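# Shelve the desk carton over its matching shelf label

## Task

Pick up the carton lying on the desk and stand it in the row of cartons on the wall shelf, on the empty shelf label printed with this carton's part number, covering that label completely. It must stand upright, lined up with its neighbours, with its own label turned toward the room. The cartons already on the shelf must stay exactly where they were, neither moved nor rotated. The robot must not topple or finish leaning over. The carton has to rest there by itself at the end; if only the robot is holding it in place, the goal is not met.

## Robot and tools

ROBOT. A Hello Robot Stretch 4 with a single arm: an omni-wheel base, a lift that rides up a mast, one telescoping arm reaching forward from the lift, a wrist with yaw, pitch and roll, and a two-finger gripper. It stands about 1.6 m tall; the base rim lies within 0.23 m of the base origin. Cameras: head_camera (top of mast, looking forward and down; turn the base to aim it), head_left_camera and head_right_camera (fisheyes beside it, tilted further down, showing base and arm), wrist_camera (behind the fingers, looking along them, fingertips near the bottom of the image).

FRAMES. Base frame: origin on the floor below the base centre, x forward, y left, z up. hand_pose is reported in this frame and marks a point between the open fingertips; with all wrist joints at 0 its axes equal the base axes. Its printed position may be slightly wrong. The odometry frame is where the base frame was at the scene's start; base_odometry counts wheel rotation only, so slip shows up as travel. Heading runs -3.142 to 3.142, positive to the left.

execute_actions. Argument "actions": a list holding one action, or empty (empty only reports state and images). Optional "cameras": list of head_camera, head_left_camera, head_right_camera, wrist_camera or "all"; omitted, null or ["all"] gives every camera, [] gives none. An action contains "base", "joints" or both, plus optional "pace" and "contact_limits"; alternatively only {"end_of_arm": "enable_torque"}, which re-powers any wrist or gripper motor that shut itself off. All motions in one action begin together.
- "base": exactly one key, an offset from where the base last reported itself. translate_m: straight drive in metres, forward positive, -2 to 2. strafe_m: sideways in metres, left positive, -2 to 2. rotate_rad: turn in place in radians, counter-clockwise (left) positive, -3.2 to 3.2.
- "joints": absolute targets by name, not offsets. lift_m 0 to 1.2 m; arm_m 0 to 0.55 m extension; wrist_yaw_rad -1.134 to 4.276 (0 straight ahead, positive left, 3.14 stowed back; beyond 3.4 the arm may block); wrist_pitch_rad -1.117 to 4.259 (0 level, 1.57 pointing down); wrist_roll_rad -1.117 to 4.259 (0 keeps the fingers side by side at one height; positive turns clockwise viewed from behind); gripper_m -0.038 to 0.141 m fingertip gap (negative means fingers pressed together). Targets beyond a range get clipped and the result reports it; unknown keys or other bad values reject the whole call with no motion. Joints or base omitted from an action may keep driving toward an earlier target.
- "pace": "slow", "default", "fast" or "max". Base top speeds 0.1/0.3/0.4/0.6 m/s and 1/2/3/4 rad/s; with the lift above 0.2 these drop, to 0.3 m/s and 1 rad/s at full height.
- "contact_limits": only {"arm_m": value}, 0 (gentlest) to 0.75 (firmest), default 0.5; the arm halts when it pushes harder.
At scene start, lift_m 0.4 with wrist_yaw_rad 0 in one action unfolds the wrist.

wait: {"seconds": 0 to 10}; commands nothing and returns the same report as an empty action.
zoom_image: {"camera": name, "region": [x0, y0, x1, y1]} in pixels of that camera's latest full image, origin top-left, at most 504 x 504.
read_manual: returns only licence texts; moves nothing.
finished_scene: {"scene": current scene number}; ends the scene permanently and reports success, then gives the next task. Replying without any tool call ends everything.

RESULT LINES. joint_positions: current joint values (done tolerance about ±0.004 m for lift, arm and gripper, ±0.02 rad yaw and roll, ±0.05 rad pitch). base_status and joint_status: how each motion ended. "done" (for the base: wheels turned the commanded amount, slip included); "off_target" (stopped short, may still push); "contact_stop_at_<key>" (met resistance; that part may go slack, a slack lift can sink under load, slack wheels can roll); "limit_stop_at_<name>"; "limit_stop_at_tilt" (lean over 6 degrees, lift, arm and wheels go slack until the lean drops); "limit_stop_at_own_body" (self-collision guard, likely with gripper tilted up below -0.2 pitch and roll under -0.4 or above 4); "torque_fault" (a wrist or gripper motor overloaded and went limp; send enable_torque). on_its_own lists what moved or held without being commanded; "held at" is a target, not a position. lidar_m: 12 ranges in metres, 30-degree sectors, first straight ahead, counter-clockwise (4th left, 7th behind, 10th right); "-" means nothing seen or closer than 0.25 m; it misses glass, thin legs and much behind the robot. wrist_depth_mm: 7x7 grid of median depths, 100 to 2000 mm, top-left first. turned_by_wheels vs turned_by_imu: a gap above about 0.1 rad signals a collision or slip, and the heading error is roughly their difference. base_tilt in degrees (forward, right positive), with a fixed bias up to 1.5. motor_effort: percent of maximum, peak in brackets; noisy, with fixed offsets; a level gripper carrying load shifts wrist_pitch effort away from 0.

GRIPPING. Command a gap smaller than the object; smaller squeezes harder and pulls the object toward the wrist. Neither gripper_m nor "done" proves a hold; look for a clear gripper effort change or check images. Fingertips pressed onto a surface can jam; lift to free them.

AVOID. Dropping the carton, sliding it, hitting or shoving other cartons. Driving or turning with over 1 kg held and arm_m above 0.2, especially fast; steady hard pushes with the gripper high. Use low contact limits near the shelf. A reported stop cancels the rest of that reply's moving calls. Make sure the carton rests on its own before finishing.

Each tool is called in YAML: its name, and indented under it one key for each argument.

## Session

execute_actions:
  actions: []

Scene clock: 0.00 s.
base_odometry: x=+0.000 y=+0.000 heading=+0.000 (m, m, rad; odometry frame)
turned_by_wheels: +0.000 (rad since the last result)
turned_by_imu: +0.000 (rad since the last result)
base_tilt: forward=+0.0 right=+0.3 (deg)
lidar_m: 1.89 1.90 2.14 1.83 1.80 2.47 1.80 1.86 1.85 1.50 1.49 1.72
base_status: not commanded
joint_positions: lift_m=+0.178 arm_m=+0.001 wrist_yaw_rad=+3.219 wrist_pitch_rad=-0.001 wrist_roll_rad=-0.014 gripper_m=+0.057
joint_status: not commanded
motor_effort: lift_m=+18 arm_m=+0 wrist_yaw_rad=+1 wrist_pitch_rad=-8 wrist_roll_rad=-1 gripper_m=-2 wheel_0=+0 wheel_1=+0 wheel_2=+0 (%)
hand_pose: x=-0.1225 y=+0.0649 z=+0.3566 quat_wxyz=(-0.039, +0.001, -0.007, +0.999) (m; base frame)
wrist_depth_mm: - - 138 - - - - / - - 136 - - - - / - - 131 242 - - - / - 113 137 - - - - / 189 - - - - - - / 206 1464 213 1576 221 1661 1661 / 207 960 917 163 904 976 1060
pictures: head_camera, head_left_camera, head_right_camera, wrist_camera
Images, in order (width x height): head_camera 420x560, head_left_camera 420x672, head_right_camera 420x672, wrist_camera 616x392.

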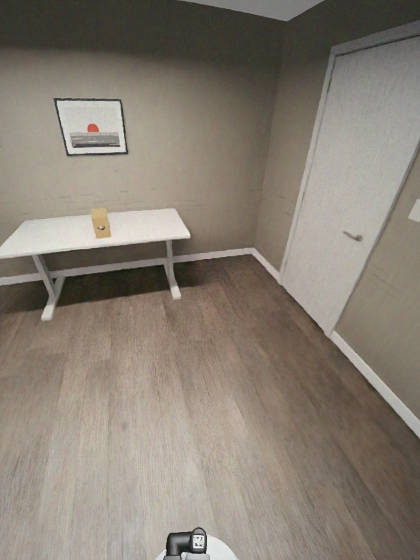

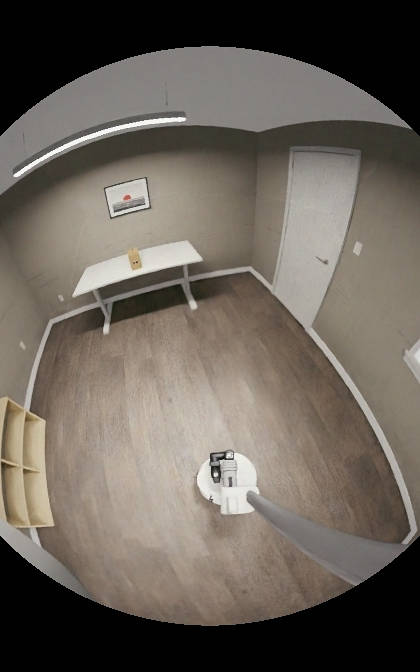

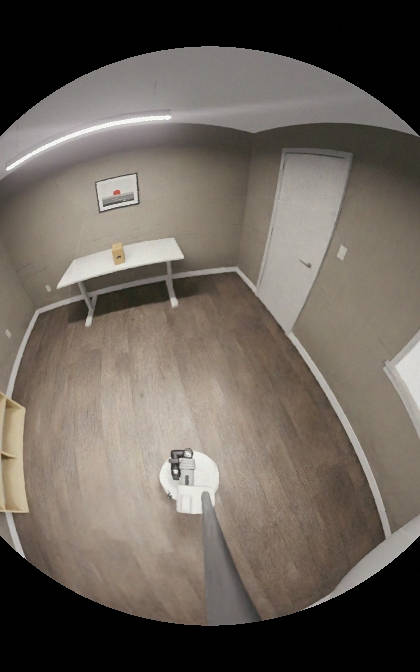

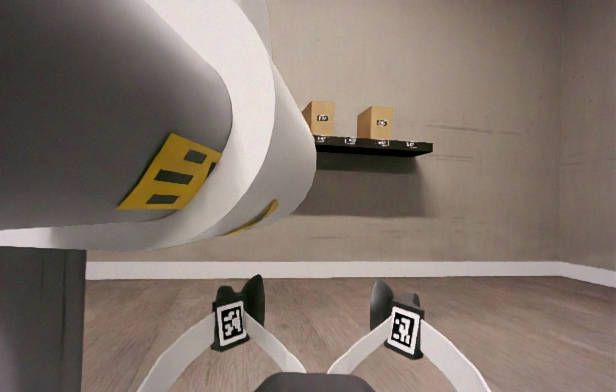

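execute_actions:
  actions:
    - {"base":{"rotate_rad":0.45},"joints":{"lift_m":0.75,"wrist_yaw_rad":0,"gripper_m":0.14},"pace":"fast"}
  cameras: ["head_camera"]

Scene clock: 9.30 s.
base_odometry: x=+0.000 y=+0.000 heading=+0.450 (m, m, rad; odometry frame)
turned_by_wheels: +0.450 (rad since the last result)
turned_by_imu: +0.452 (rad since the last result)
base_tilt: forward=+0.0 right=+0.2 (deg)
lidar_m: 1.89 2.08 1.85 1.82 2.41 1.79 1.81 1.94 1.51 1.48 1.66 1.94
base_status: done
joint_positions: lift_m=+0.750 arm_m=+0.001 wrist_yaw_rad=+0.001 wrist_pitch_rad=-0.001 wrist_roll_rad=-0.014 gripper_m=+0.140
joint_status: all done
motor_effort: lift_m=+23(23) arm_m=+0(1) wrist_yaw_rad=-1(7) wrist_pitch_rad=-7(8) wrist_roll_rad=-1(1) gripper_m=-2(1) wheel_0=+0(7) wheel_1=+0(7) wheel_2=+1(10) (%)
hand_pose: x=+0.4605 y=-0.0873 z=+0.9282 quat_wxyz=(+1.000, -0.007, -0.001, +0.000) (m; base frame)
wrist_depth_mm: - - - - - - - / - - - - - - - / - - - - - - - / - - - - - - - / - - - - - - - / - - - - - 214 - / - - - 149 - - -
pictures: head_camera
Images, in order (width x height): head_camera 420x560.

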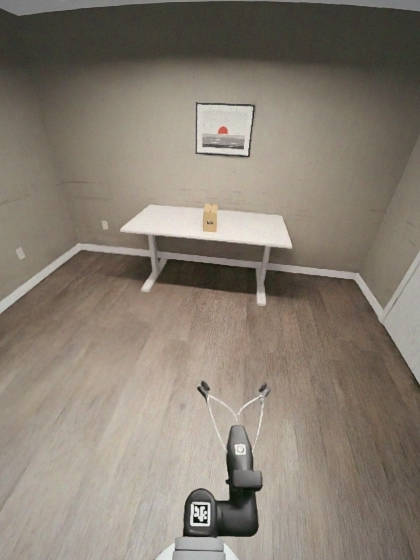

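execute_actions:
  actions:
    - {"base":{"translate_m":1.3},"pace":"max"}
  cameras: ["head_camera","wrist_camera"]

Scene clock: 20.03 s.
base_odometry: x=+1.171 y=+0.566 heading=+0.450 (m, m, rad; odometry frame)
turned_by_wheels: +0.000 (rad since the last result)
turned_by_imu: +0.004 (rad since the last result)
base_tilt: forward=+0.1 right=+0.3 (deg)
lidar_m: 0.59 0.67 1.03 1.72 1.80 3.20 3.38 2.14 1.69 1.64 0.80 0.60
base_status: done
joint_positions: lift_m=+0.750 arm_m=+0.001 wrist_yaw_rad=+0.000 wrist_pitch_rad=-0.001 wrist_roll_rad=-0.014 gripper_m=+0.140
joint_status: not commanded
motor_effort: lift_m=+20(23) arm_m=+0(0) wrist_yaw_rad=+0(1) wrist_pitch_rad=-9(8) wrist_roll_rad=+0(1) gripper_m=+1(0) wheel_0=-2(7) wheel_1=-1(6) wheel_2=+2(12) (%)
hand_pose: x=+0.4604 y=-0.0874 z=+0.9285 quat_wxyz=(+1.000, -0.007, -0.001, +0.000) (m; base frame)
wrist_depth_mm: 1366 1281 1255 1160 1118 1098 1060 / 1336 1281 1229 1160 1118 1098 1060 / 1308 1281 1229 1182 1138 1078 1060 / 1336 1255 1205 1160 1138 1098 1060 / 1336 1255 1205 1138 1118 1078 1060 / 904 768 504 809 1008 214 1042 / 603 580 504 149 597 609 668
pictures: head_camera, wrist_camera
Images, in order (width x height): head_camera 420x560, wrist_camera 616x392.

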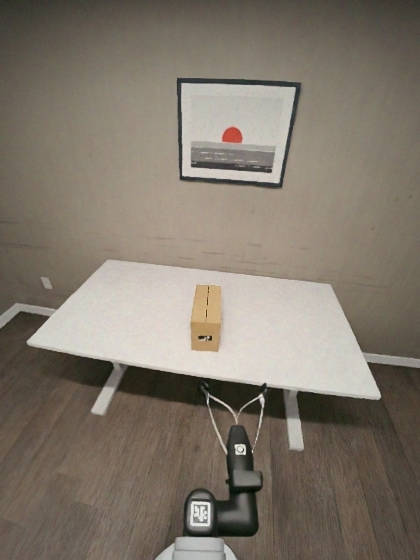

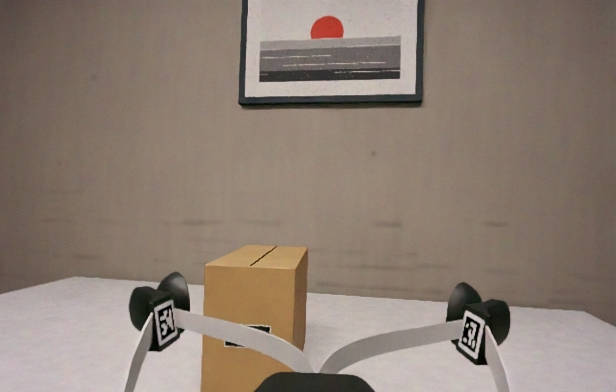

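Carton faces me. Strafe left and lower a bit.

execute_actions:
  actions:
    - {"base":{"strafe_m":0.08},"joints":{"lift_m":0.68}}
  cameras: ["head_camera","wrist_camera"]

Scene clock: 26.90 s.
base_odometry: x=+1.136 y=+0.638 heading=+0.450 (m, m, rad; odometry frame)
turned_by_wheels: +0.000 (rad since the last result)
turned_by_imu: +0.002 (rad since the last result)
base_tilt: forward=+0.0 right=+0.3 (deg)
lidar_m: 0.61 0.67 1.04 1.62 1.72 3.18 3.38 2.23 1.80 1.72 0.79 0.64
base_status: done
joint_positions: lift_m=+0.680 arm_m=+0.001 wrist_yaw_rad=+0.000 wrist_pitch_rad=-0.001 wrist_roll_rad=-0.014 gripper_m=+0.140
joint_status: all done
motor_effort: lift_m=+14(16) arm_m=+0(0) wrist_yaw_rad=+0(1) wrist_pitch_rad=-8(8) wrist_roll_rad=+0(1) gripper_m=-1(0) wheel_0=+1(8) wheel_1=+0(8) wheel_2=+1(3) (%)
hand_pose: x=+0.4604 y=-0.0874 z=+0.8590 quat_wxyz=(+1.000, -0.007, -0.001, +0.000) (m; base frame)
wrist_depth_mm: 1366 1281 1255 1182 1118 1098 1078 / 1336 1281 1229 1182 1138 1118 1060 / 1366 1308 1229 1182 1138 1098 1060 / 1336 1281 1229 1182 1138 1078 1060 / 1336 1255 1229 500 1138 1098 1060 / 668 569 699 500 741 214 778 / 449 427 459 149 442 449 492
pictures: head_camera, wrist_camera
Images, in order (width x height): head_camera 420x560, wrist_camera 616x392.

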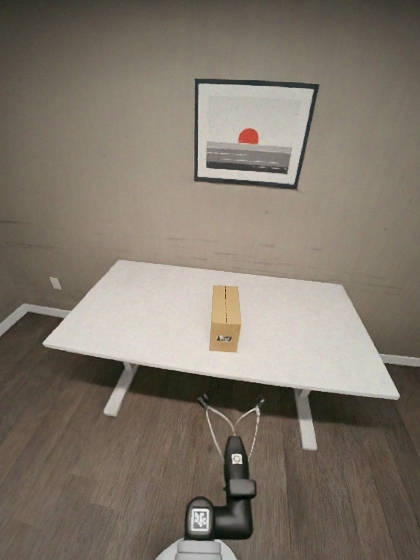

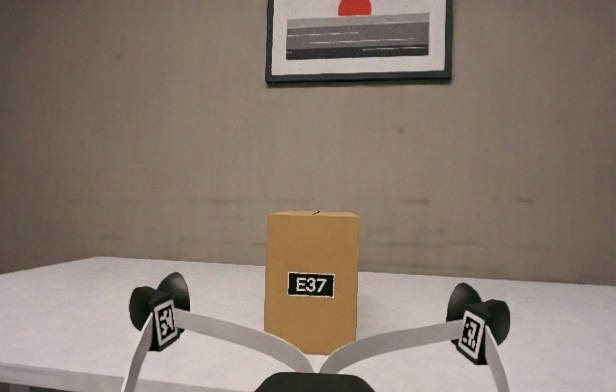

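execute_actions:
  actions:
    - {"joints":{"arm_m":0.33}}
  cameras: ["head_camera","wrist_camera"]

Scene clock: 39.50 s.
base_odometry: x=+1.136 y=+0.638 heading=+0.450 (m, m, rad; odometry frame)
turned_by_wheels: +0.000 (rad since the last result)
turned_by_imu: +0.002 (rad since the last result)
base_tilt: forward=+0.0 right=+0.3 (deg)
lidar_m: 0.62 0.68 1.05 1.64 1.68 3.17 3.33 2.25 1.79 1.74 0.80 0.63
base_status: not commanded
joint_positions: lift_m=+0.680 arm_m=+0.329 wrist_yaw_rad=+0.000 wrist_pitch_rad=-0.001 wrist_roll_rad=-0.014 gripper_m=+0.140
joint_status: all done
motor_effort: lift_m=+13(13) arm_m=+7(6) wrist_yaw_rad=+1(0) wrist_pitch_rad=-8(8) wrist_roll_rad=+0(0) gripper_m=+0(1) wheel_0=+1(1) wheel_1=+0(0) wheel_2=+1(1) (%)
hand_pose: x=+0.7882 y=-0.0874 z=+0.8590 quat_wxyz=(+1.000, -0.007, -0.001, +0.000) (m; base frame)
wrist_depth_mm: 991 931 904 854 820 788 768 / 976 931 891 854 831 798 768 / 960 931 878 854 831 798 768 / 976 931 891 854 820 788 768 / 960 931 195 190 186 788 768 / 661 559 193 189 186 214 750 / 442 421 193 148 183 442 488
pictures: head_camera, wrist_camera
Images, in order (width x height): head_camera 420x560, wrist_camera 616x392.

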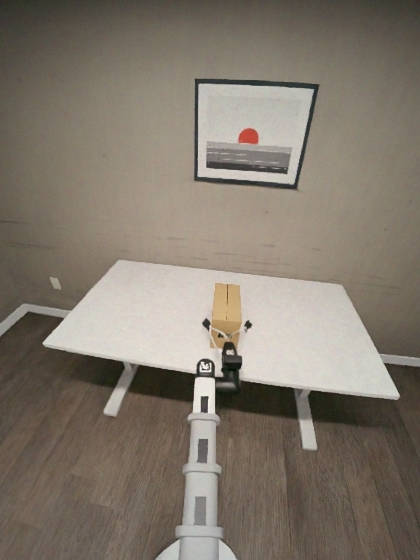

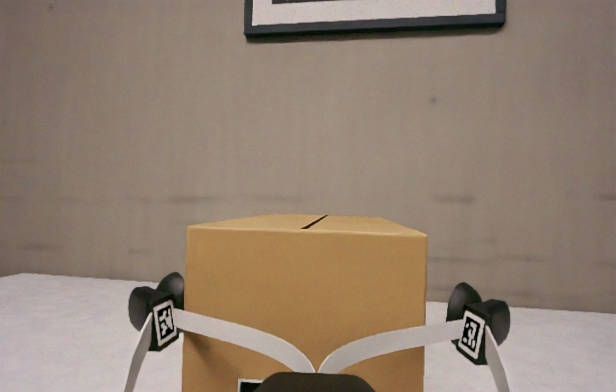

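execute_actions:
  actions:
    - {"base":{"strafe_m":0.012},"joints":{"arm_m":0.37}}
  cameras: ["wrist_camera"]

execute_actions:
  actions:
    - {"joints":{"gripper_m":0.06}}
  cameras: ["wrist_camera"]

Scene clock: 47.63 s.
base_odometry: x=+1.131 y=+0.649 heading=+0.450 (m, m, rad; odometry frame)
turned_by_wheels: +0.000 (rad since the last result)
turned_by_imu: +0.001 (rad since the last result)
base_tilt: forward=+0.0 right=+0.3 (deg)
lidar_m: 0.62 0.68 1.98 1.62 1.70 3.18 3.35 2.27 1.80 1.76 0.80 0.62
base_status: done
joint_positions: lift_m=+0.680 arm_m=+0.369 wrist_yaw_rad=+0.000 wrist_pitch_rad=-0.001 wrist_roll_rad=-0.014 gripper_m=+0.140
joint_status: all done
motor_effort: lift_m=+13(14) arm_m=+7(6) wrist_yaw_rad=+1(1) wrist_pitch_rad=-8(7) wrist_roll_rad=-1(0) gripper_m=-1(1) wheel_0=+0(8) wheel_1=+1(8) wheel_2=+0(0) (%)
hand_pose: x=+0.8282 y=-0.0874 z=+0.8590 quat_wxyz=(+1.000, -0.007, -0.001, +0.000) (m; base frame)
wrist_depth_mm: 931 904 854 820 778 750 741 / 931 891 866 809 788 759 741 / 931 878 842 820 788 768 732 / 917 891 842 809 778 759 732 / 904 878 195 190 185 759 732 / 654 559 193 189 184 214 723 / 439 424 193 149 182 442 488
pictures: wrist_camera
Images, in order (width x height): wrist_camera 616x392.

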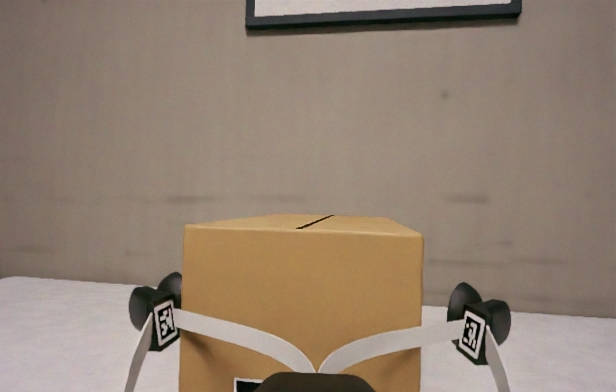

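Scene clock: 49.43 s.
base_odometry: x=+1.131 y=+0.649 heading=+0.450 (m, m, rad; odometry frame)
turned_by_wheels: +0.000 (rad since the last result)
turned_by_imu: +0.001 (rad since the last result)
base_tilt: forward=+0.0 right=+0.3 (deg)
lidar_m: 0.64 0.68 1.98 1.63 1.72 3.17 3.37 2.26 1.79 1.74 0.81 0.62
base_status: not commanded
joint_positions: lift_m=+0.680 arm_m=+0.369 wrist_yaw_rad=+0.000 wrist_pitch_rad=-0.001 wrist_roll_rad=-0.014 gripper_m=+0.060
joint_status: all done
motor_effort: lift_m=+14(13) arm_m=+7(7) wrist_yaw_rad=+1(1) wrist_pitch_rad=-7(7) wrist_roll_rad=+0(1) gripper_m=-19(16) wheel_0=+0(0) wheel_1=+0(1) wheel_2=+1(1) (%)
hand_pose: x=+0.8282 y=-0.0874 z=+0.8590 quat_wxyz=(+1.000, -0.007, -0.001, +0.000) (m; base frame)
wrist_depth_mm: 931 891 854 809 788 750 741 / 931 891 842 820 788 759 732 / 931 891 854 820 798 759 732 / 931 878 854 820 788 759 732 / 917 878 180 177 176 750 732 / 661 615 179 177 175 676 723 / 439 394 178 176 173 176 484
pictures: wrist_camera
Images, in order (width x height): wrist_camera 616x392.

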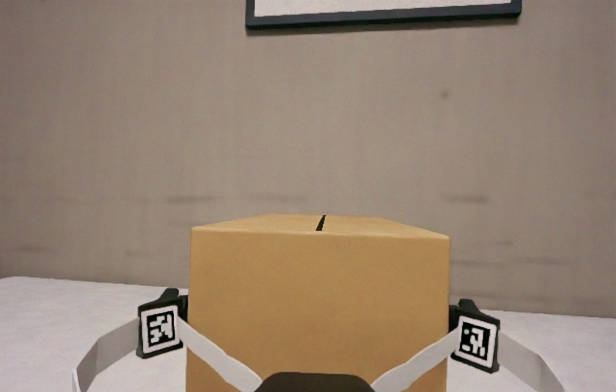

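Gripped. Lift, retract, turn toward the shelf.

execute_actions:
  actions:
    - {"joints":{"lift_m":0.78,"arm_m":0.0}}
  cameras: ["wrist_camera"]

execute_actions:
  actions:
    - {"base":{"rotate_rad":2.75}}
  cameras: ["head_camera","wrist_camera"]

Scene clock: 58.57 s.
base_odometry: x=+1.131 y=+0.649 heading=+0.450 (m, m, rad; odometry frame)
turned_by_wheels: +0.000 (rad since the last result)
turned_by_imu: +0.002 (rad since the last result)
base_tilt: forward=+0.0 right=+0.3 (deg)
lidar_m: 0.40 0.69 1.98 1.60 1.70 3.19 3.32 2.26 1.81 1.72 0.79 0.42
base_status: not commanded
joint_positions: lift_m=+0.780 arm_m=+0.002 wrist_yaw_rad=+0.000 wrist_pitch_rad=+0.001 wrist_roll_rad=-0.014 gripper_m=+0.060
joint_status: all done
motor_effort: lift_m=+23(24) arm_m=-7(7) wrist_yaw_rad=+1(0) wrist_pitch_rad=-13(13) wrist_roll_rad=+0(0) gripper_m=-19(19) wheel_0=-1(1) wheel_1=+1(1) wheel_2=+0(0) (%)
hand_pose: x=+0.4616 y=-0.0874 z=+0.9576 quat_wxyz=(+1.000, -0.007, +0.000, +0.000) (m; base frame)
wrist_depth_mm: 1336 1281 1255 1182 1118 1098 1060 / 1366 1281 1255 1160 1138 1098 1060 / 1336 1281 1229 1182 1138 1098 1060 / 1366 1308 1229 1182 1138 1098 1060 / 1336 1281 181 179 177 1098 1060 / 1008 917 179 177 175 1008 1042 / 668 597 177 176 174 176 732
pictures: wrist_camera
Images, in order (width x height): wrist_camera 616x392.

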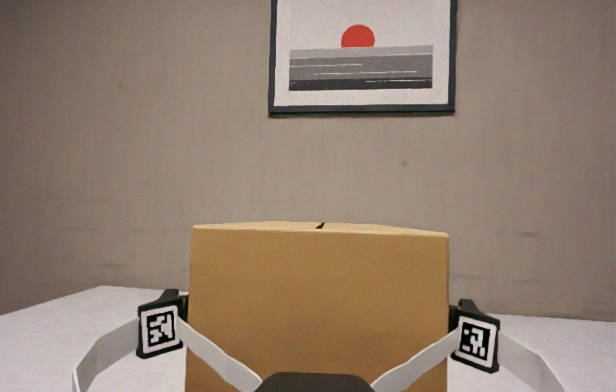

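Scene clock: 61.23 s.
base_odometry: x=+1.131 y=+0.649 heading=-3.083 (m, m, rad; odometry frame)
turned_by_wheels: +2.750 (rad since the last result)
turned_by_imu: +2.750 (rad since the last result)
base_tilt: forward=-0.1 right=+0.4 (deg)
lidar_m: 0.40 3.09 2.08 1.73 1.72 0.71 0.62 0.60 0.74 1.94 1.63 0.43
base_status: done
joint_positions: lift_m=+0.780 arm_m=+0.002 wrist_yaw_rad=+0.000 wrist_pitch_rad=+0.001 wrist_roll_rad=-0.014 gripper_m=+0.060
joint_status: not commanded
motor_effort: lift_m=+23(24) arm_m=-7(7) wrist_yaw_rad=+0(1) wrist_pitch_rad=-12(13) wrist_roll_rad=-1(1) gripper_m=-19(19) wheel_0=+0(8) wheel_1=+1(5) wheel_2=+0(6) (%)
hand_pose: x=+0.4616 y=-0.0874 z=+0.9576 quat_wxyz=(+1.000, -0.007, +0.000, +0.000) (m; base frame)
wrist_depth_mm: - - - - - - - / - - - - - - - / - - - - - - - / - - - - - - - / - - 180 179 177 - - / - - 179 177 175 - 1808 / - - 177 176 174 176 1708
pictures: head_camera, wrist_camera
Images, in order (width x height): head_camera 420x560, wrist_camera 616x392.

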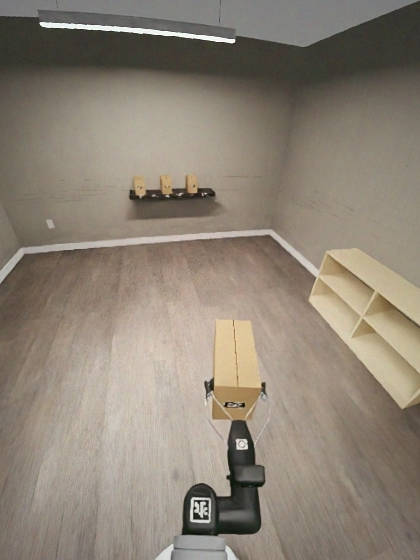

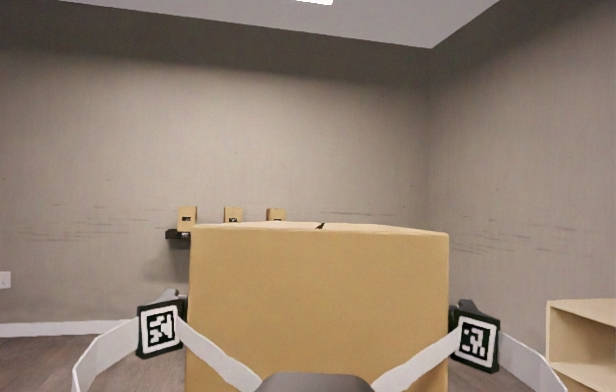

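execute_actions:
  actions:
    - {"base":{"rotate_rad":0.21}}
  cameras: []

execute_actions:
  actions:
    - {"base":{"translate_m":1.9},"pace":"fast"}
  cameras: ["head_camera","wrist_camera"]

Scene clock: 81.00 s.
base_odometry: x=+1.131 y=+0.649 heading=-2.873 (m, m, rad; odometry frame)
turned_by_wheels: +0.210 (rad since the last result)
turned_by_imu: +0.211 (rad since the last result)
base_tilt: forward=+0.0 right=+0.3 (deg)
lidar_m: 0.39 2.70 1.89 1.73 1.80 0.65 0.62 0.60 0.86 1.95 1.63 0.42
base_status: done
joint_positions: lift_m=+0.780 arm_m=+0.002 wrist_yaw_rad=+0.000 wrist_pitch_rad=+0.001 wrist_roll_rad=-0.014 gripper_m=+0.060
joint_status: not commanded
motor_effort: lift_m=+24(24) arm_m=-7(7) wrist_yaw_rad=+1(1) wrist_pitch_rad=-13(13) wrist_roll_rad=+0(1) gripper_m=-17(20) wheel_0=+1(4) wheel_1=+0(4) wheel_2=+0(5) (%)
hand_pose: x=+0.4616 y=-0.0874 z=+0.9576 quat_wxyz=(+1.000, -0.007, +0.000, +0.000) (m; base frame)
wrist_depth_mm: - - - - - - - / - - - - - - - / - - - - - - - / - - - - - - - / - - 181 179 177 - - / - - 179 178 175 - - / - - 177 176 174 176 -
pictures: none
No camera images: the call's "cameras" was empty. Leave "cameras" out to get every camera's image.

Scene clock: 87.17 s.
base_odometry: x=-0.701 y=+0.144 heading=-2.873 (m, m, rad; odometry frame)
turned_by_wheels: +0.000 (rad since the last result)
turned_by_imu: +0.004 (rad since the last result)
base_tilt: forward=+0.0 right=+0.3 (deg)
lidar_m: 0.41 1.23 1.97 1.84 1.92 2.53 3.35 2.79 1.56 1.49 1.93 0.41
base_status: done
joint_positions: lift_m=+0.780 arm_m=+0.002 wrist_yaw_rad=+0.000 wrist_pitch_rad=+0.001 wrist_roll_rad=-0.014 gripper_m=+0.060
joint_status: not commanded
motor_effort: lift_m=+24(24) arm_m=-7(7) wrist_yaw_rad=+1(1) wrist_pitch_rad=-13(14) wrist_roll_rad=+0(1) gripper_m=-20(19) wheel_0=+0(7) wheel_1=+1(5) wheel_2=-1(12) (%)
hand_pose: x=+0.4616 y=-0.0874 z=+0.9576 quat_wxyz=(+1.000, -0.007, +0.000, +0.000) (m; base frame)
wrist_depth_mm: 1229 1205 1229 1229 1255 1229 1229 / 1229 1229 1229 1255 1229 1229 1255 / 1229 1229 1229 1229 1255 1255 1229 / 1205 1229 1229 1229 1255 1255 1229 / 1205 1229 181 179 177 1255 1229 / 1205 1205 179 177 175 976 1229 / 1205 1205 177 176 173 176 1229
pictures: head_camera, wrist_camera
Images, in order (width x height): head_camera 420x560, wrist_camera 616x392.

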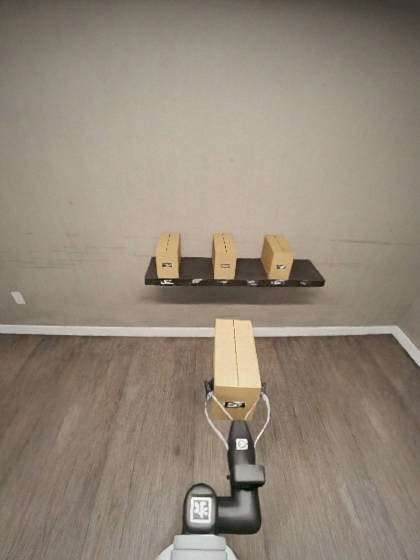

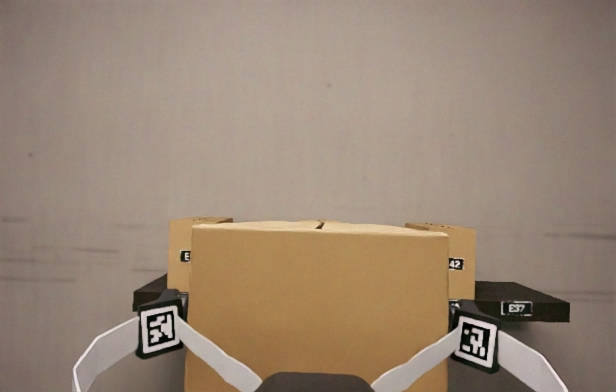

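Square to the wall. Read labels.

zoom_image:
  camera: "head_camera"
  region: [130, 220, 340, 310]

Region (130, 220, 340, 310) of head_camera's 420x560 image, scaled by 2.400, with more detail than that image has; it fills the top 216 rows of this view, and the rest is white.

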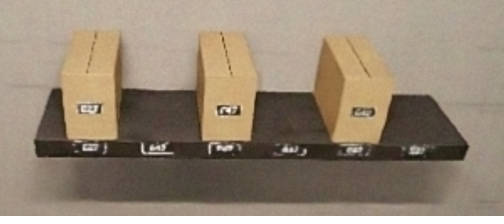

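execute_actions:
  actions:
    - {"base":{"translate_m":0.35}}
  cameras: ["head_camera"]

zoom_image:
  camera: "head_camera"
  region: [100, 240, 380, 340]

Scene clock: 102.63 s.
base_odometry: x=-1.039 y=+0.051 heading=-2.873 (m, m, rad; odometry frame)
turned_by_wheels: +0.000 (rad since the last result)
turned_by_imu: +0.002 (rad since the last result)
base_tilt: forward=+0.0 right=+0.3 (deg)
lidar_m: 0.40 0.85 1.51 1.88 1.90 2.58 3.27 2.23 1.58 1.82 1.68 0.42
base_status: done
joint_positions: lift_m=+0.780 arm_m=+0.002 wrist_yaw_rad=+0.000 wrist_pitch_rad=+0.001 wrist_roll_rad=-0.014 gripper_m=+0.060
joint_status: not commanded
motor_effort: lift_m=+24(23) arm_m=-7(7) wrist_yaw_rad=+1(1) wrist_pitch_rad=-13(12) wrist_roll_rad=-1(0) gripper_m=-17(18) wheel_0=+0(2) wheel_1=-1(5) wheel_2=+1(10) (%)
hand_pose: x=+0.4616 y=-0.0874 z=+0.9577 quat_wxyz=(+1.000, -0.007, +0.000, +0.000) (m; base frame)
wrist_depth_mm: 891 878 878 891 891 891 904 / 878 878 878 891 891 904 904 / 878 878 878 891 891 891 891 / 878 878 878 891 878 878 878 / 878 627 181 179 177 647 891 / 878 621 179 177 175 634 798 / 866 615 177 175 174 176 627
pictures: head_camera
Images, in order (width x height): head_camera 420x560.

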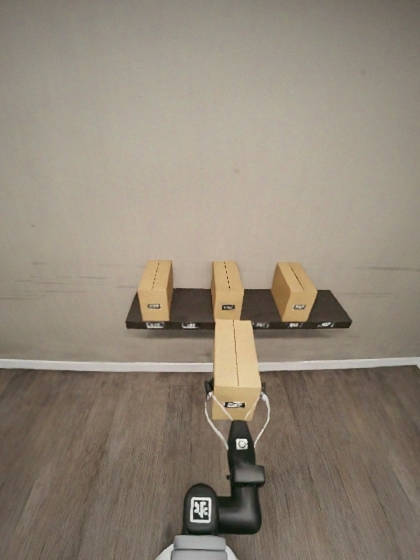

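Region (100, 240, 380, 340) of head_camera's 420x560 image, scaled by 1.800, with more detail than that image has; it fills the top 180 rows of this view, and the rest is white.

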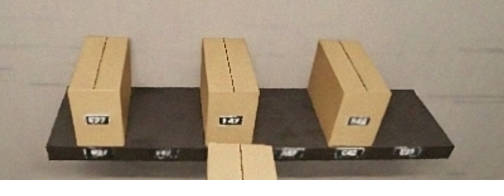

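execute_actions:
  actions:
    - {"base":{"strafe_m":-0.25}}
  cameras: ["head_camera","wrist_camera"]

Scene clock: 110.17 s.
base_odometry: x=-1.105 y=+0.292 heading=-2.873 (m, m, rad; odometry frame)
turned_by_wheels: +0.000 (rad since the last result)
turned_by_imu: +0.002 (rad since the last result)
base_tilt: forward=+0.0 right=+0.3 (deg)
lidar_m: 0.39 0.89 1.51 2.10 2.17 2.93 3.69 1.83 1.34 1.59 1.62 0.39
base_status: done
joint_positions: lift_m=+0.780 arm_m=+0.002 wrist_yaw_rad=+0.000 wrist_pitch_rad=+0.001 wrist_roll_rad=-0.014 gripper_m=+0.060
joint_status: not commanded
motor_effort: lift_m=+23(23) arm_m=-7(7) wrist_yaw_rad=+1(1) wrist_pitch_rad=-13(14) wrist_roll_rad=+0(1) gripper_m=-17(18) wheel_0=+1(10) wheel_1=+2(7) wheel_2=+0(0) (%)
hand_pose: x=+0.4616 y=-0.0874 z=+0.9577 quat_wxyz=(+1.000, -0.007, +0.000, +0.000) (m; base frame)
wrist_depth_mm: 891 891 904 904 904 904 904 / 891 891 891 891 904 904 917 / 891 891 891 891 904 904 904 / 891 891 891 891 904 904 891 / 723 891 181 178 177 904 904 / 691 676 179 177 176 904 904 / 627 634 178 176 174 176 904
pictures: head_camera, wrist_camera
Images, in order (width x height): head_camera 420x560, wrist_camera 616x392.

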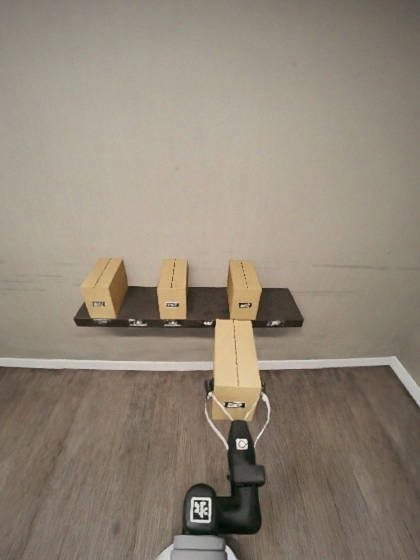

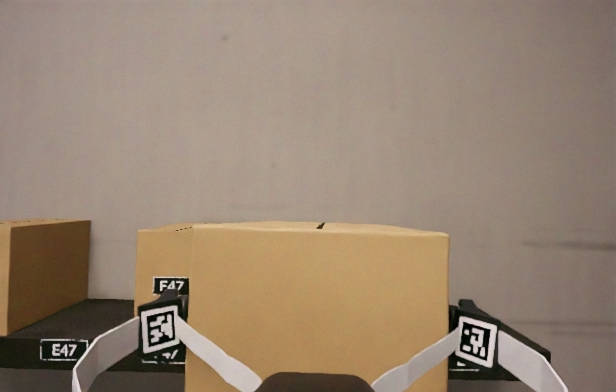

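execute_actions:
  actions:
    - {"base":{"strafe_m":-0.23}}
  cameras: ["head_camera","wrist_camera"]

Scene clock: 133.40 s.
base_odometry: x=-1.166 y=+0.514 heading=-2.873 (m, m, rad; odometry frame)
turned_by_wheels: +0.000 (rad since the last result)
turned_by_imu: +0.001 (rad since the last result)
base_tilt: forward=+0.0 right=+0.3 (deg)
lidar_m: 0.39 0.89 1.20 2.34 2.43 3.20 3.67 1.49 1.15 1.36 1.42 0.39
base_status: done
joint_positions: lift_m=+0.780 arm_m=+0.002 wrist_yaw_rad=+0.000 wrist_pitch_rad=+0.001 wrist_roll_rad=-0.014 gripper_m=+0.060
joint_status: not commanded
motor_effort: lift_m=+23(23) arm_m=-7(7) wrist_yaw_rad=+1(1) wrist_pitch_rad=-13(14) wrist_roll_rad=+0(1) gripper_m=-17(18) wheel_0=+0(7) wheel_1=+1(8) wheel_2=+0(1) (%)
hand_pose: x=+0.4616 y=-0.0874 z=+0.9577 quat_wxyz=(+1.000, -0.007, +0.000, +0.000) (m; base frame)
wrist_depth_mm: 904 904 904 917 917 917 917 / 904 917 904 917 917 917 931 / 904 904 904 917 904 917 917 / 891 891 904 904 917 917 917 / 647 878 181 179 177 917 917 / 640 723 179 177 175 904 917 / 640 640 178 176 173 176 904
pictures: head_camera, wrist_camera
Images, in order (width x height): head_camera 420x560, wrist_camera 616x392.

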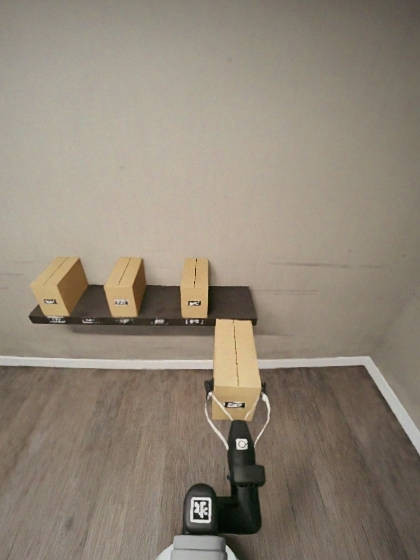

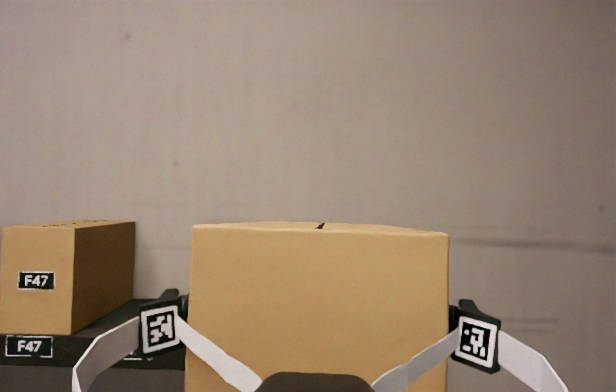

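execute_actions:
  actions:
    - {"base":{"strafe_m":-0.015},"joints":{"arm_m":0.40}}
  cameras: ["head_camera","wrist_camera"]

Scene clock: 149.20 s.
base_odometry: x=-1.170 y=+0.528 heading=-2.873 (m, m, rad; odometry frame)
turned_by_wheels: +0.000 (rad since the last result)
turned_by_imu: +0.002 (rad since the last result)
base_tilt: forward=+0.0 right=+0.3 (deg)
lidar_m: 0.79 0.89 1.21 2.36 2.44 3.25 3.66 1.44 1.13 1.32 1.40 1.21
base_status: done
joint_positions: lift_m=+0.780 arm_m=+0.399 wrist_yaw_rad=+0.000 wrist_pitch_rad=+0.000 wrist_roll_rad=-0.014 gripper_m=+0.060
joint_status: all done
motor_effort: lift_m=+23(23) arm_m=+7(7) wrist_yaw_rad=+1(2) wrist_pitch_rad=-12(13) wrist_roll_rad=-1(0) gripper_m=-19(18) wheel_0=+0(4) wheel_1=+0(7) wheel_2=+0(1) (%)
hand_pose: x=+0.8582 y=-0.0874 z=+0.9577 quat_wxyz=(+1.000, -0.007, +0.000, +0.000) (m; base frame)
wrist_depth_mm: 508 512 517 517 521 521 521 / 512 517 508 517 517 517 517 / 512 512 508 512 512 521 517 / 508 512 512 512 517 517 517 / 504 368 181 179 177 517 517 / 256 256 179 177 175 512 512 / 255 255 178 176 174 176 517
pictures: head_camera, wrist_camera
Images, in order (width x height): head_camera 420x560, wrist_camera 616x392.

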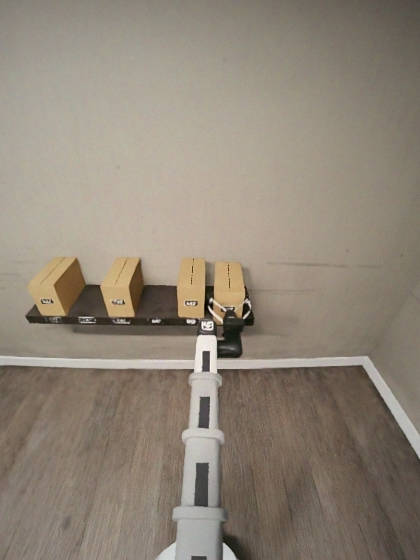

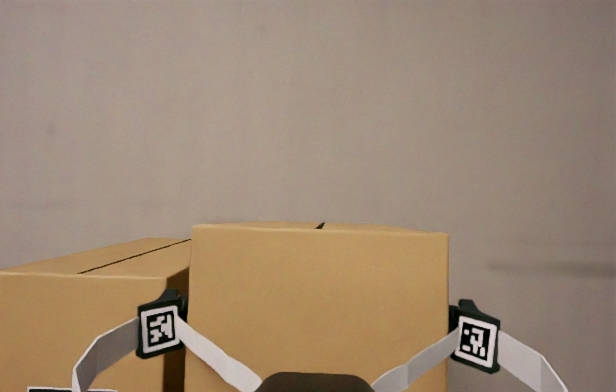

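zoom_image:
  camera: "head_camera"
  region: [160, 240, 280, 340]

Region (160, 240, 280, 340) of head_camera's 420x560 image, scaled by 4.200, with more detail than that image has.

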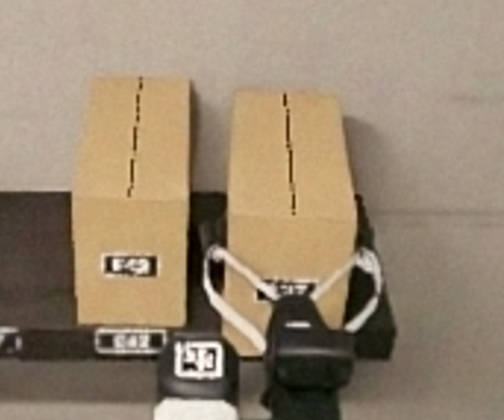

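execute_actions:
  actions:
    - {"base":{"strafe_m":-0.008},"joints":{"arm_m":0.477},"pace":"slow"}
  cameras: ["head_camera","wrist_camera"]

Scene clock: 182.53 s.
base_odometry: x=-1.172 y=+0.536 heading=-2.873 (m, m, rad; odometry frame)
turned_by_wheels: +0.000 (rad since the last result)
turned_by_imu: +0.002 (rad since the last result)
base_tilt: forward=+0.0 right=+0.2 (deg)
lidar_m: 0.83 0.87 1.20 2.35 2.46 3.20 3.69 1.48 1.12 1.33 1.38 1.20
base_status: done
joint_positions: lift_m=+0.780 arm_m=+0.476 wrist_yaw_rad=+0.000 wrist_pitch_rad=+0.000 wrist_roll_rad=-0.014 gripper_m=+0.060
joint_status: all done
motor_effort: lift_m=+23(23) arm_m=+7(7) wrist_yaw_rad=+1(1) wrist_pitch_rad=-13(12) wrist_roll_rad=-2(1) gripper_m=-19(19) wheel_0=+0(3) wheel_1=+0(5) wheel_2=+0(1) (%)
hand_pose: x=+0.9352 y=-0.0874 z=+0.9577 quat_wxyz=(+1.000, -0.007, +0.000, +0.000) (m; base frame)
wrist_depth_mm: 436 436 439 439 439 442 445 / 433 436 436 439 439 442 442 / 433 433 436 436 439 442 442 / 433 433 436 436 439 439 442 / 433 368 181 179 177 436 439 / 180 202 179 177 175 436 439 / 179 202 178 175 173 176 436
pictures: head_camera, wrist_camera
Images, in order (width x height): head_camera 420x560, wrist_camera 616x392.

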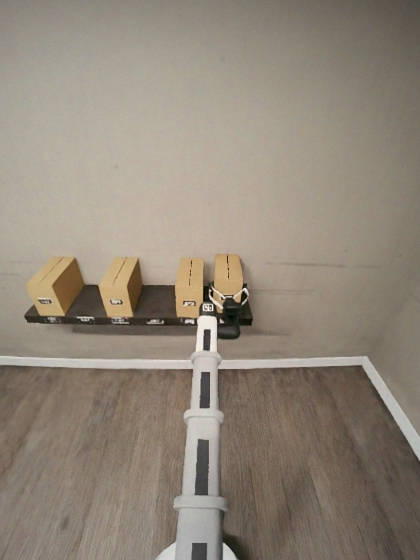

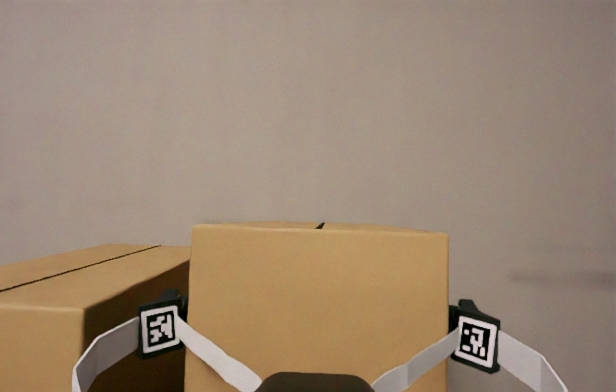

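execute_actions:
  actions:
    - {"joints":{"lift_m":0.747,"arm_m":0.465},"pace":"slow"}
  cameras: ["wrist_camera"]

Scene clock: 190.20 s.
base_odometry: x=-1.172 y=+0.536 heading=-2.873 (m, m, rad; odometry frame)
turned_by_wheels: +0.000 (rad since the last result)
turned_by_imu: +0.001 (rad since the last result)
base_tilt: forward=+0.0 right=+0.3 (deg)
lidar_m: 0.83 0.89 1.20 2.37 2.46 3.23 3.71 1.44 1.13 1.31 1.35 1.18
base_status: not commanded
joint_positions: lift_m=+0.747 arm_m=+0.466 wrist_yaw_rad=+0.000 wrist_pitch_rad=+0.000 wrist_roll_rad=-0.014 gripper_m=+0.060
joint_status: all done
motor_effort: lift_m=+13(21) arm_m=-7(7) wrist_yaw_rad=+1(1) wrist_pitch_rad=-12(12) wrist_roll_rad=+0(0) gripper_m=-20(17) wheel_0=+0(0) wheel_1=+0(0) wheel_2=-1(0) (%)
hand_pose: x=+0.9256 y=-0.0874 z=+0.9255 quat_wxyz=(+1.000, -0.007, +0.000, +0.000) (m; base frame)
wrist_depth_mm: 445 445 445 449 449 452 449 / 445 445 442 449 452 452 449 / 445 445 445 445 449 449 449 / 442 442 445 445 445 445 449 / 190 236 180 178 177 449 452 / 189 199 179 177 175 449 449 / 189 202 178 176 173 176 449
pictures: wrist_camera
Images, in order (width x height): wrist_camera 616x392.

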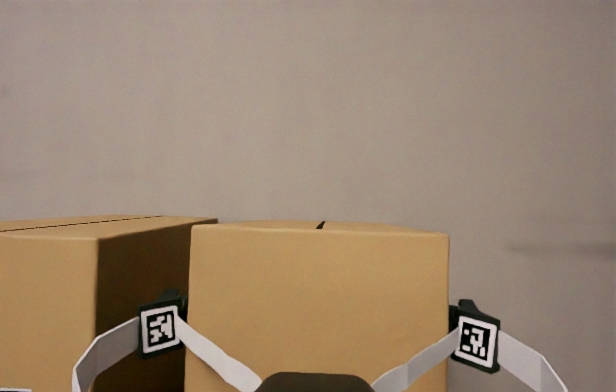

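Nearly down. Release.

execute_actions:
  actions:
    - {"joints":{"gripper_m":0.13,"lift_m":0.743},"pace":"slow"}
  cameras: ["wrist_camera"]

execute_actions:
  actions:
    - {"joints":{"arm_m":0.2}}
  cameras: ["head_camera","wrist_camera"]

Scene clock: 204.77 s.
base_odometry: x=-1.172 y=+0.536 heading=-2.873 (m, m, rad; odometry frame)
turned_by_wheels: +0.000 (rad since the last result)
turned_by_imu: +0.002 (rad since the last result)
base_tilt: forward=+0.0 right=+0.3 (deg)
lidar_m: 0.87 0.87 1.19 2.39 2.47 3.27 3.67 1.46 1.14 1.33 1.38 1.19
base_status: not commanded
joint_positions: lift_m=+0.743 arm_m=+0.466 wrist_yaw_rad=-0.001 wrist_pitch_rad=-0.001 wrist_roll_rad=-0.014 gripper_m=+0.130
joint_status: all done
motor_effort: lift_m=+13(16) arm_m=-7(7) wrist_yaw_rad=+3(4) wrist_pitch_rad=-9(12) wrist_roll_rad=+0(2) gripper_m=+0(14) wheel_0=+0(1) wheel_1=+0(0) wheel_2=+0(1) (%)
hand_pose: x=+0.9255 y=-0.0876 z=+0.9219 quat_wxyz=(+1.000, -0.007, +0.000, +0.000) (m; base frame)
wrist_depth_mm: 445 449 449 449 452 452 455 / 445 449 449 449 449 449 452 / 442 445 445 445 449 449 452 / 439 442 445 445 445 449 452 / 190 227 196 195 193 449 449 / 190 201 196 194 192 220 449 / 189 202 195 151 191 445 449
pictures: wrist_camera
Images, in order (width x height): wrist_camera 616x392.

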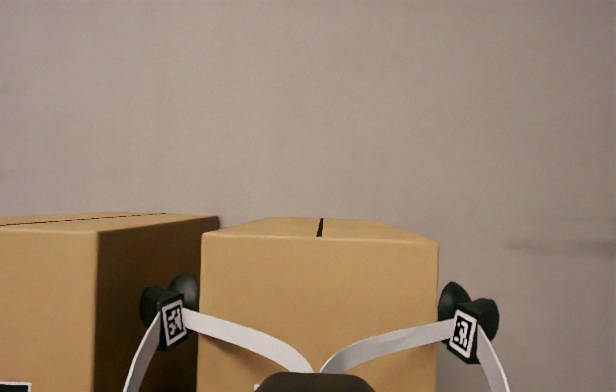

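Scene clock: 206.67 s.
base_odometry: x=-1.172 y=+0.536 heading=-2.873 (m, m, rad; odometry frame)
turned_by_wheels: +0.000 (rad since the last result)
turned_by_imu: +0.001 (rad since the last result)
base_tilt: forward=+0.0 right=+0.3 (deg)
lidar_m: 0.86 0.89 1.16 2.37 2.47 3.26 3.67 1.49 1.12 1.34 1.36 1.17
base_status: not commanded
joint_positions: lift_m=+0.743 arm_m=+0.201 wrist_yaw_rad=+0.000 wrist_pitch_rad=-0.001 wrist_roll_rad=-0.014 gripper_m=+0.130
joint_status: all done
motor_effort: lift_m=+13(13) arm_m=-7(7) wrist_yaw_rad=+1(2) wrist_pitch_rad=-8(9) wrist_roll_rad=+0(0) gripper_m=+1(2) wheel_0=+1(1) wheel_1=+0(0) wheel_2=+0(0) (%)
hand_pose: x=+0.6606 y=-0.0874 z=+0.9220 quat_wxyz=(+1.000, -0.007, -0.001, +0.000) (m; base frame)
wrist_depth_mm: 707 715 715 707 715 723 732 / 707 707 707 715 715 715 715 / 707 707 715 715 707 715 715 / 707 707 707 707 715 707 715 / 621 455 455 459 715 715 715 / 603 452 452 459 707 220 707 / 452 445 449 150 449 707 715
pictures: head_camera, wrist_camera
Images, in order (width x height): head_camera 420x560, wrist_camera 616x392.

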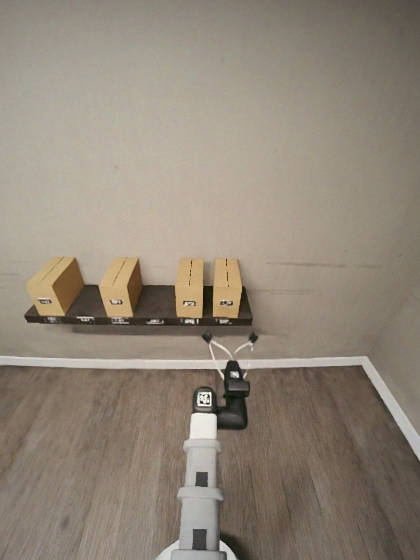

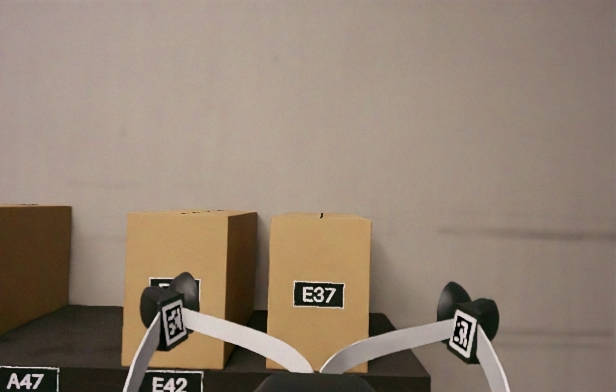

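finished_scene:
  scene: 1

The scene is finished: the task was done.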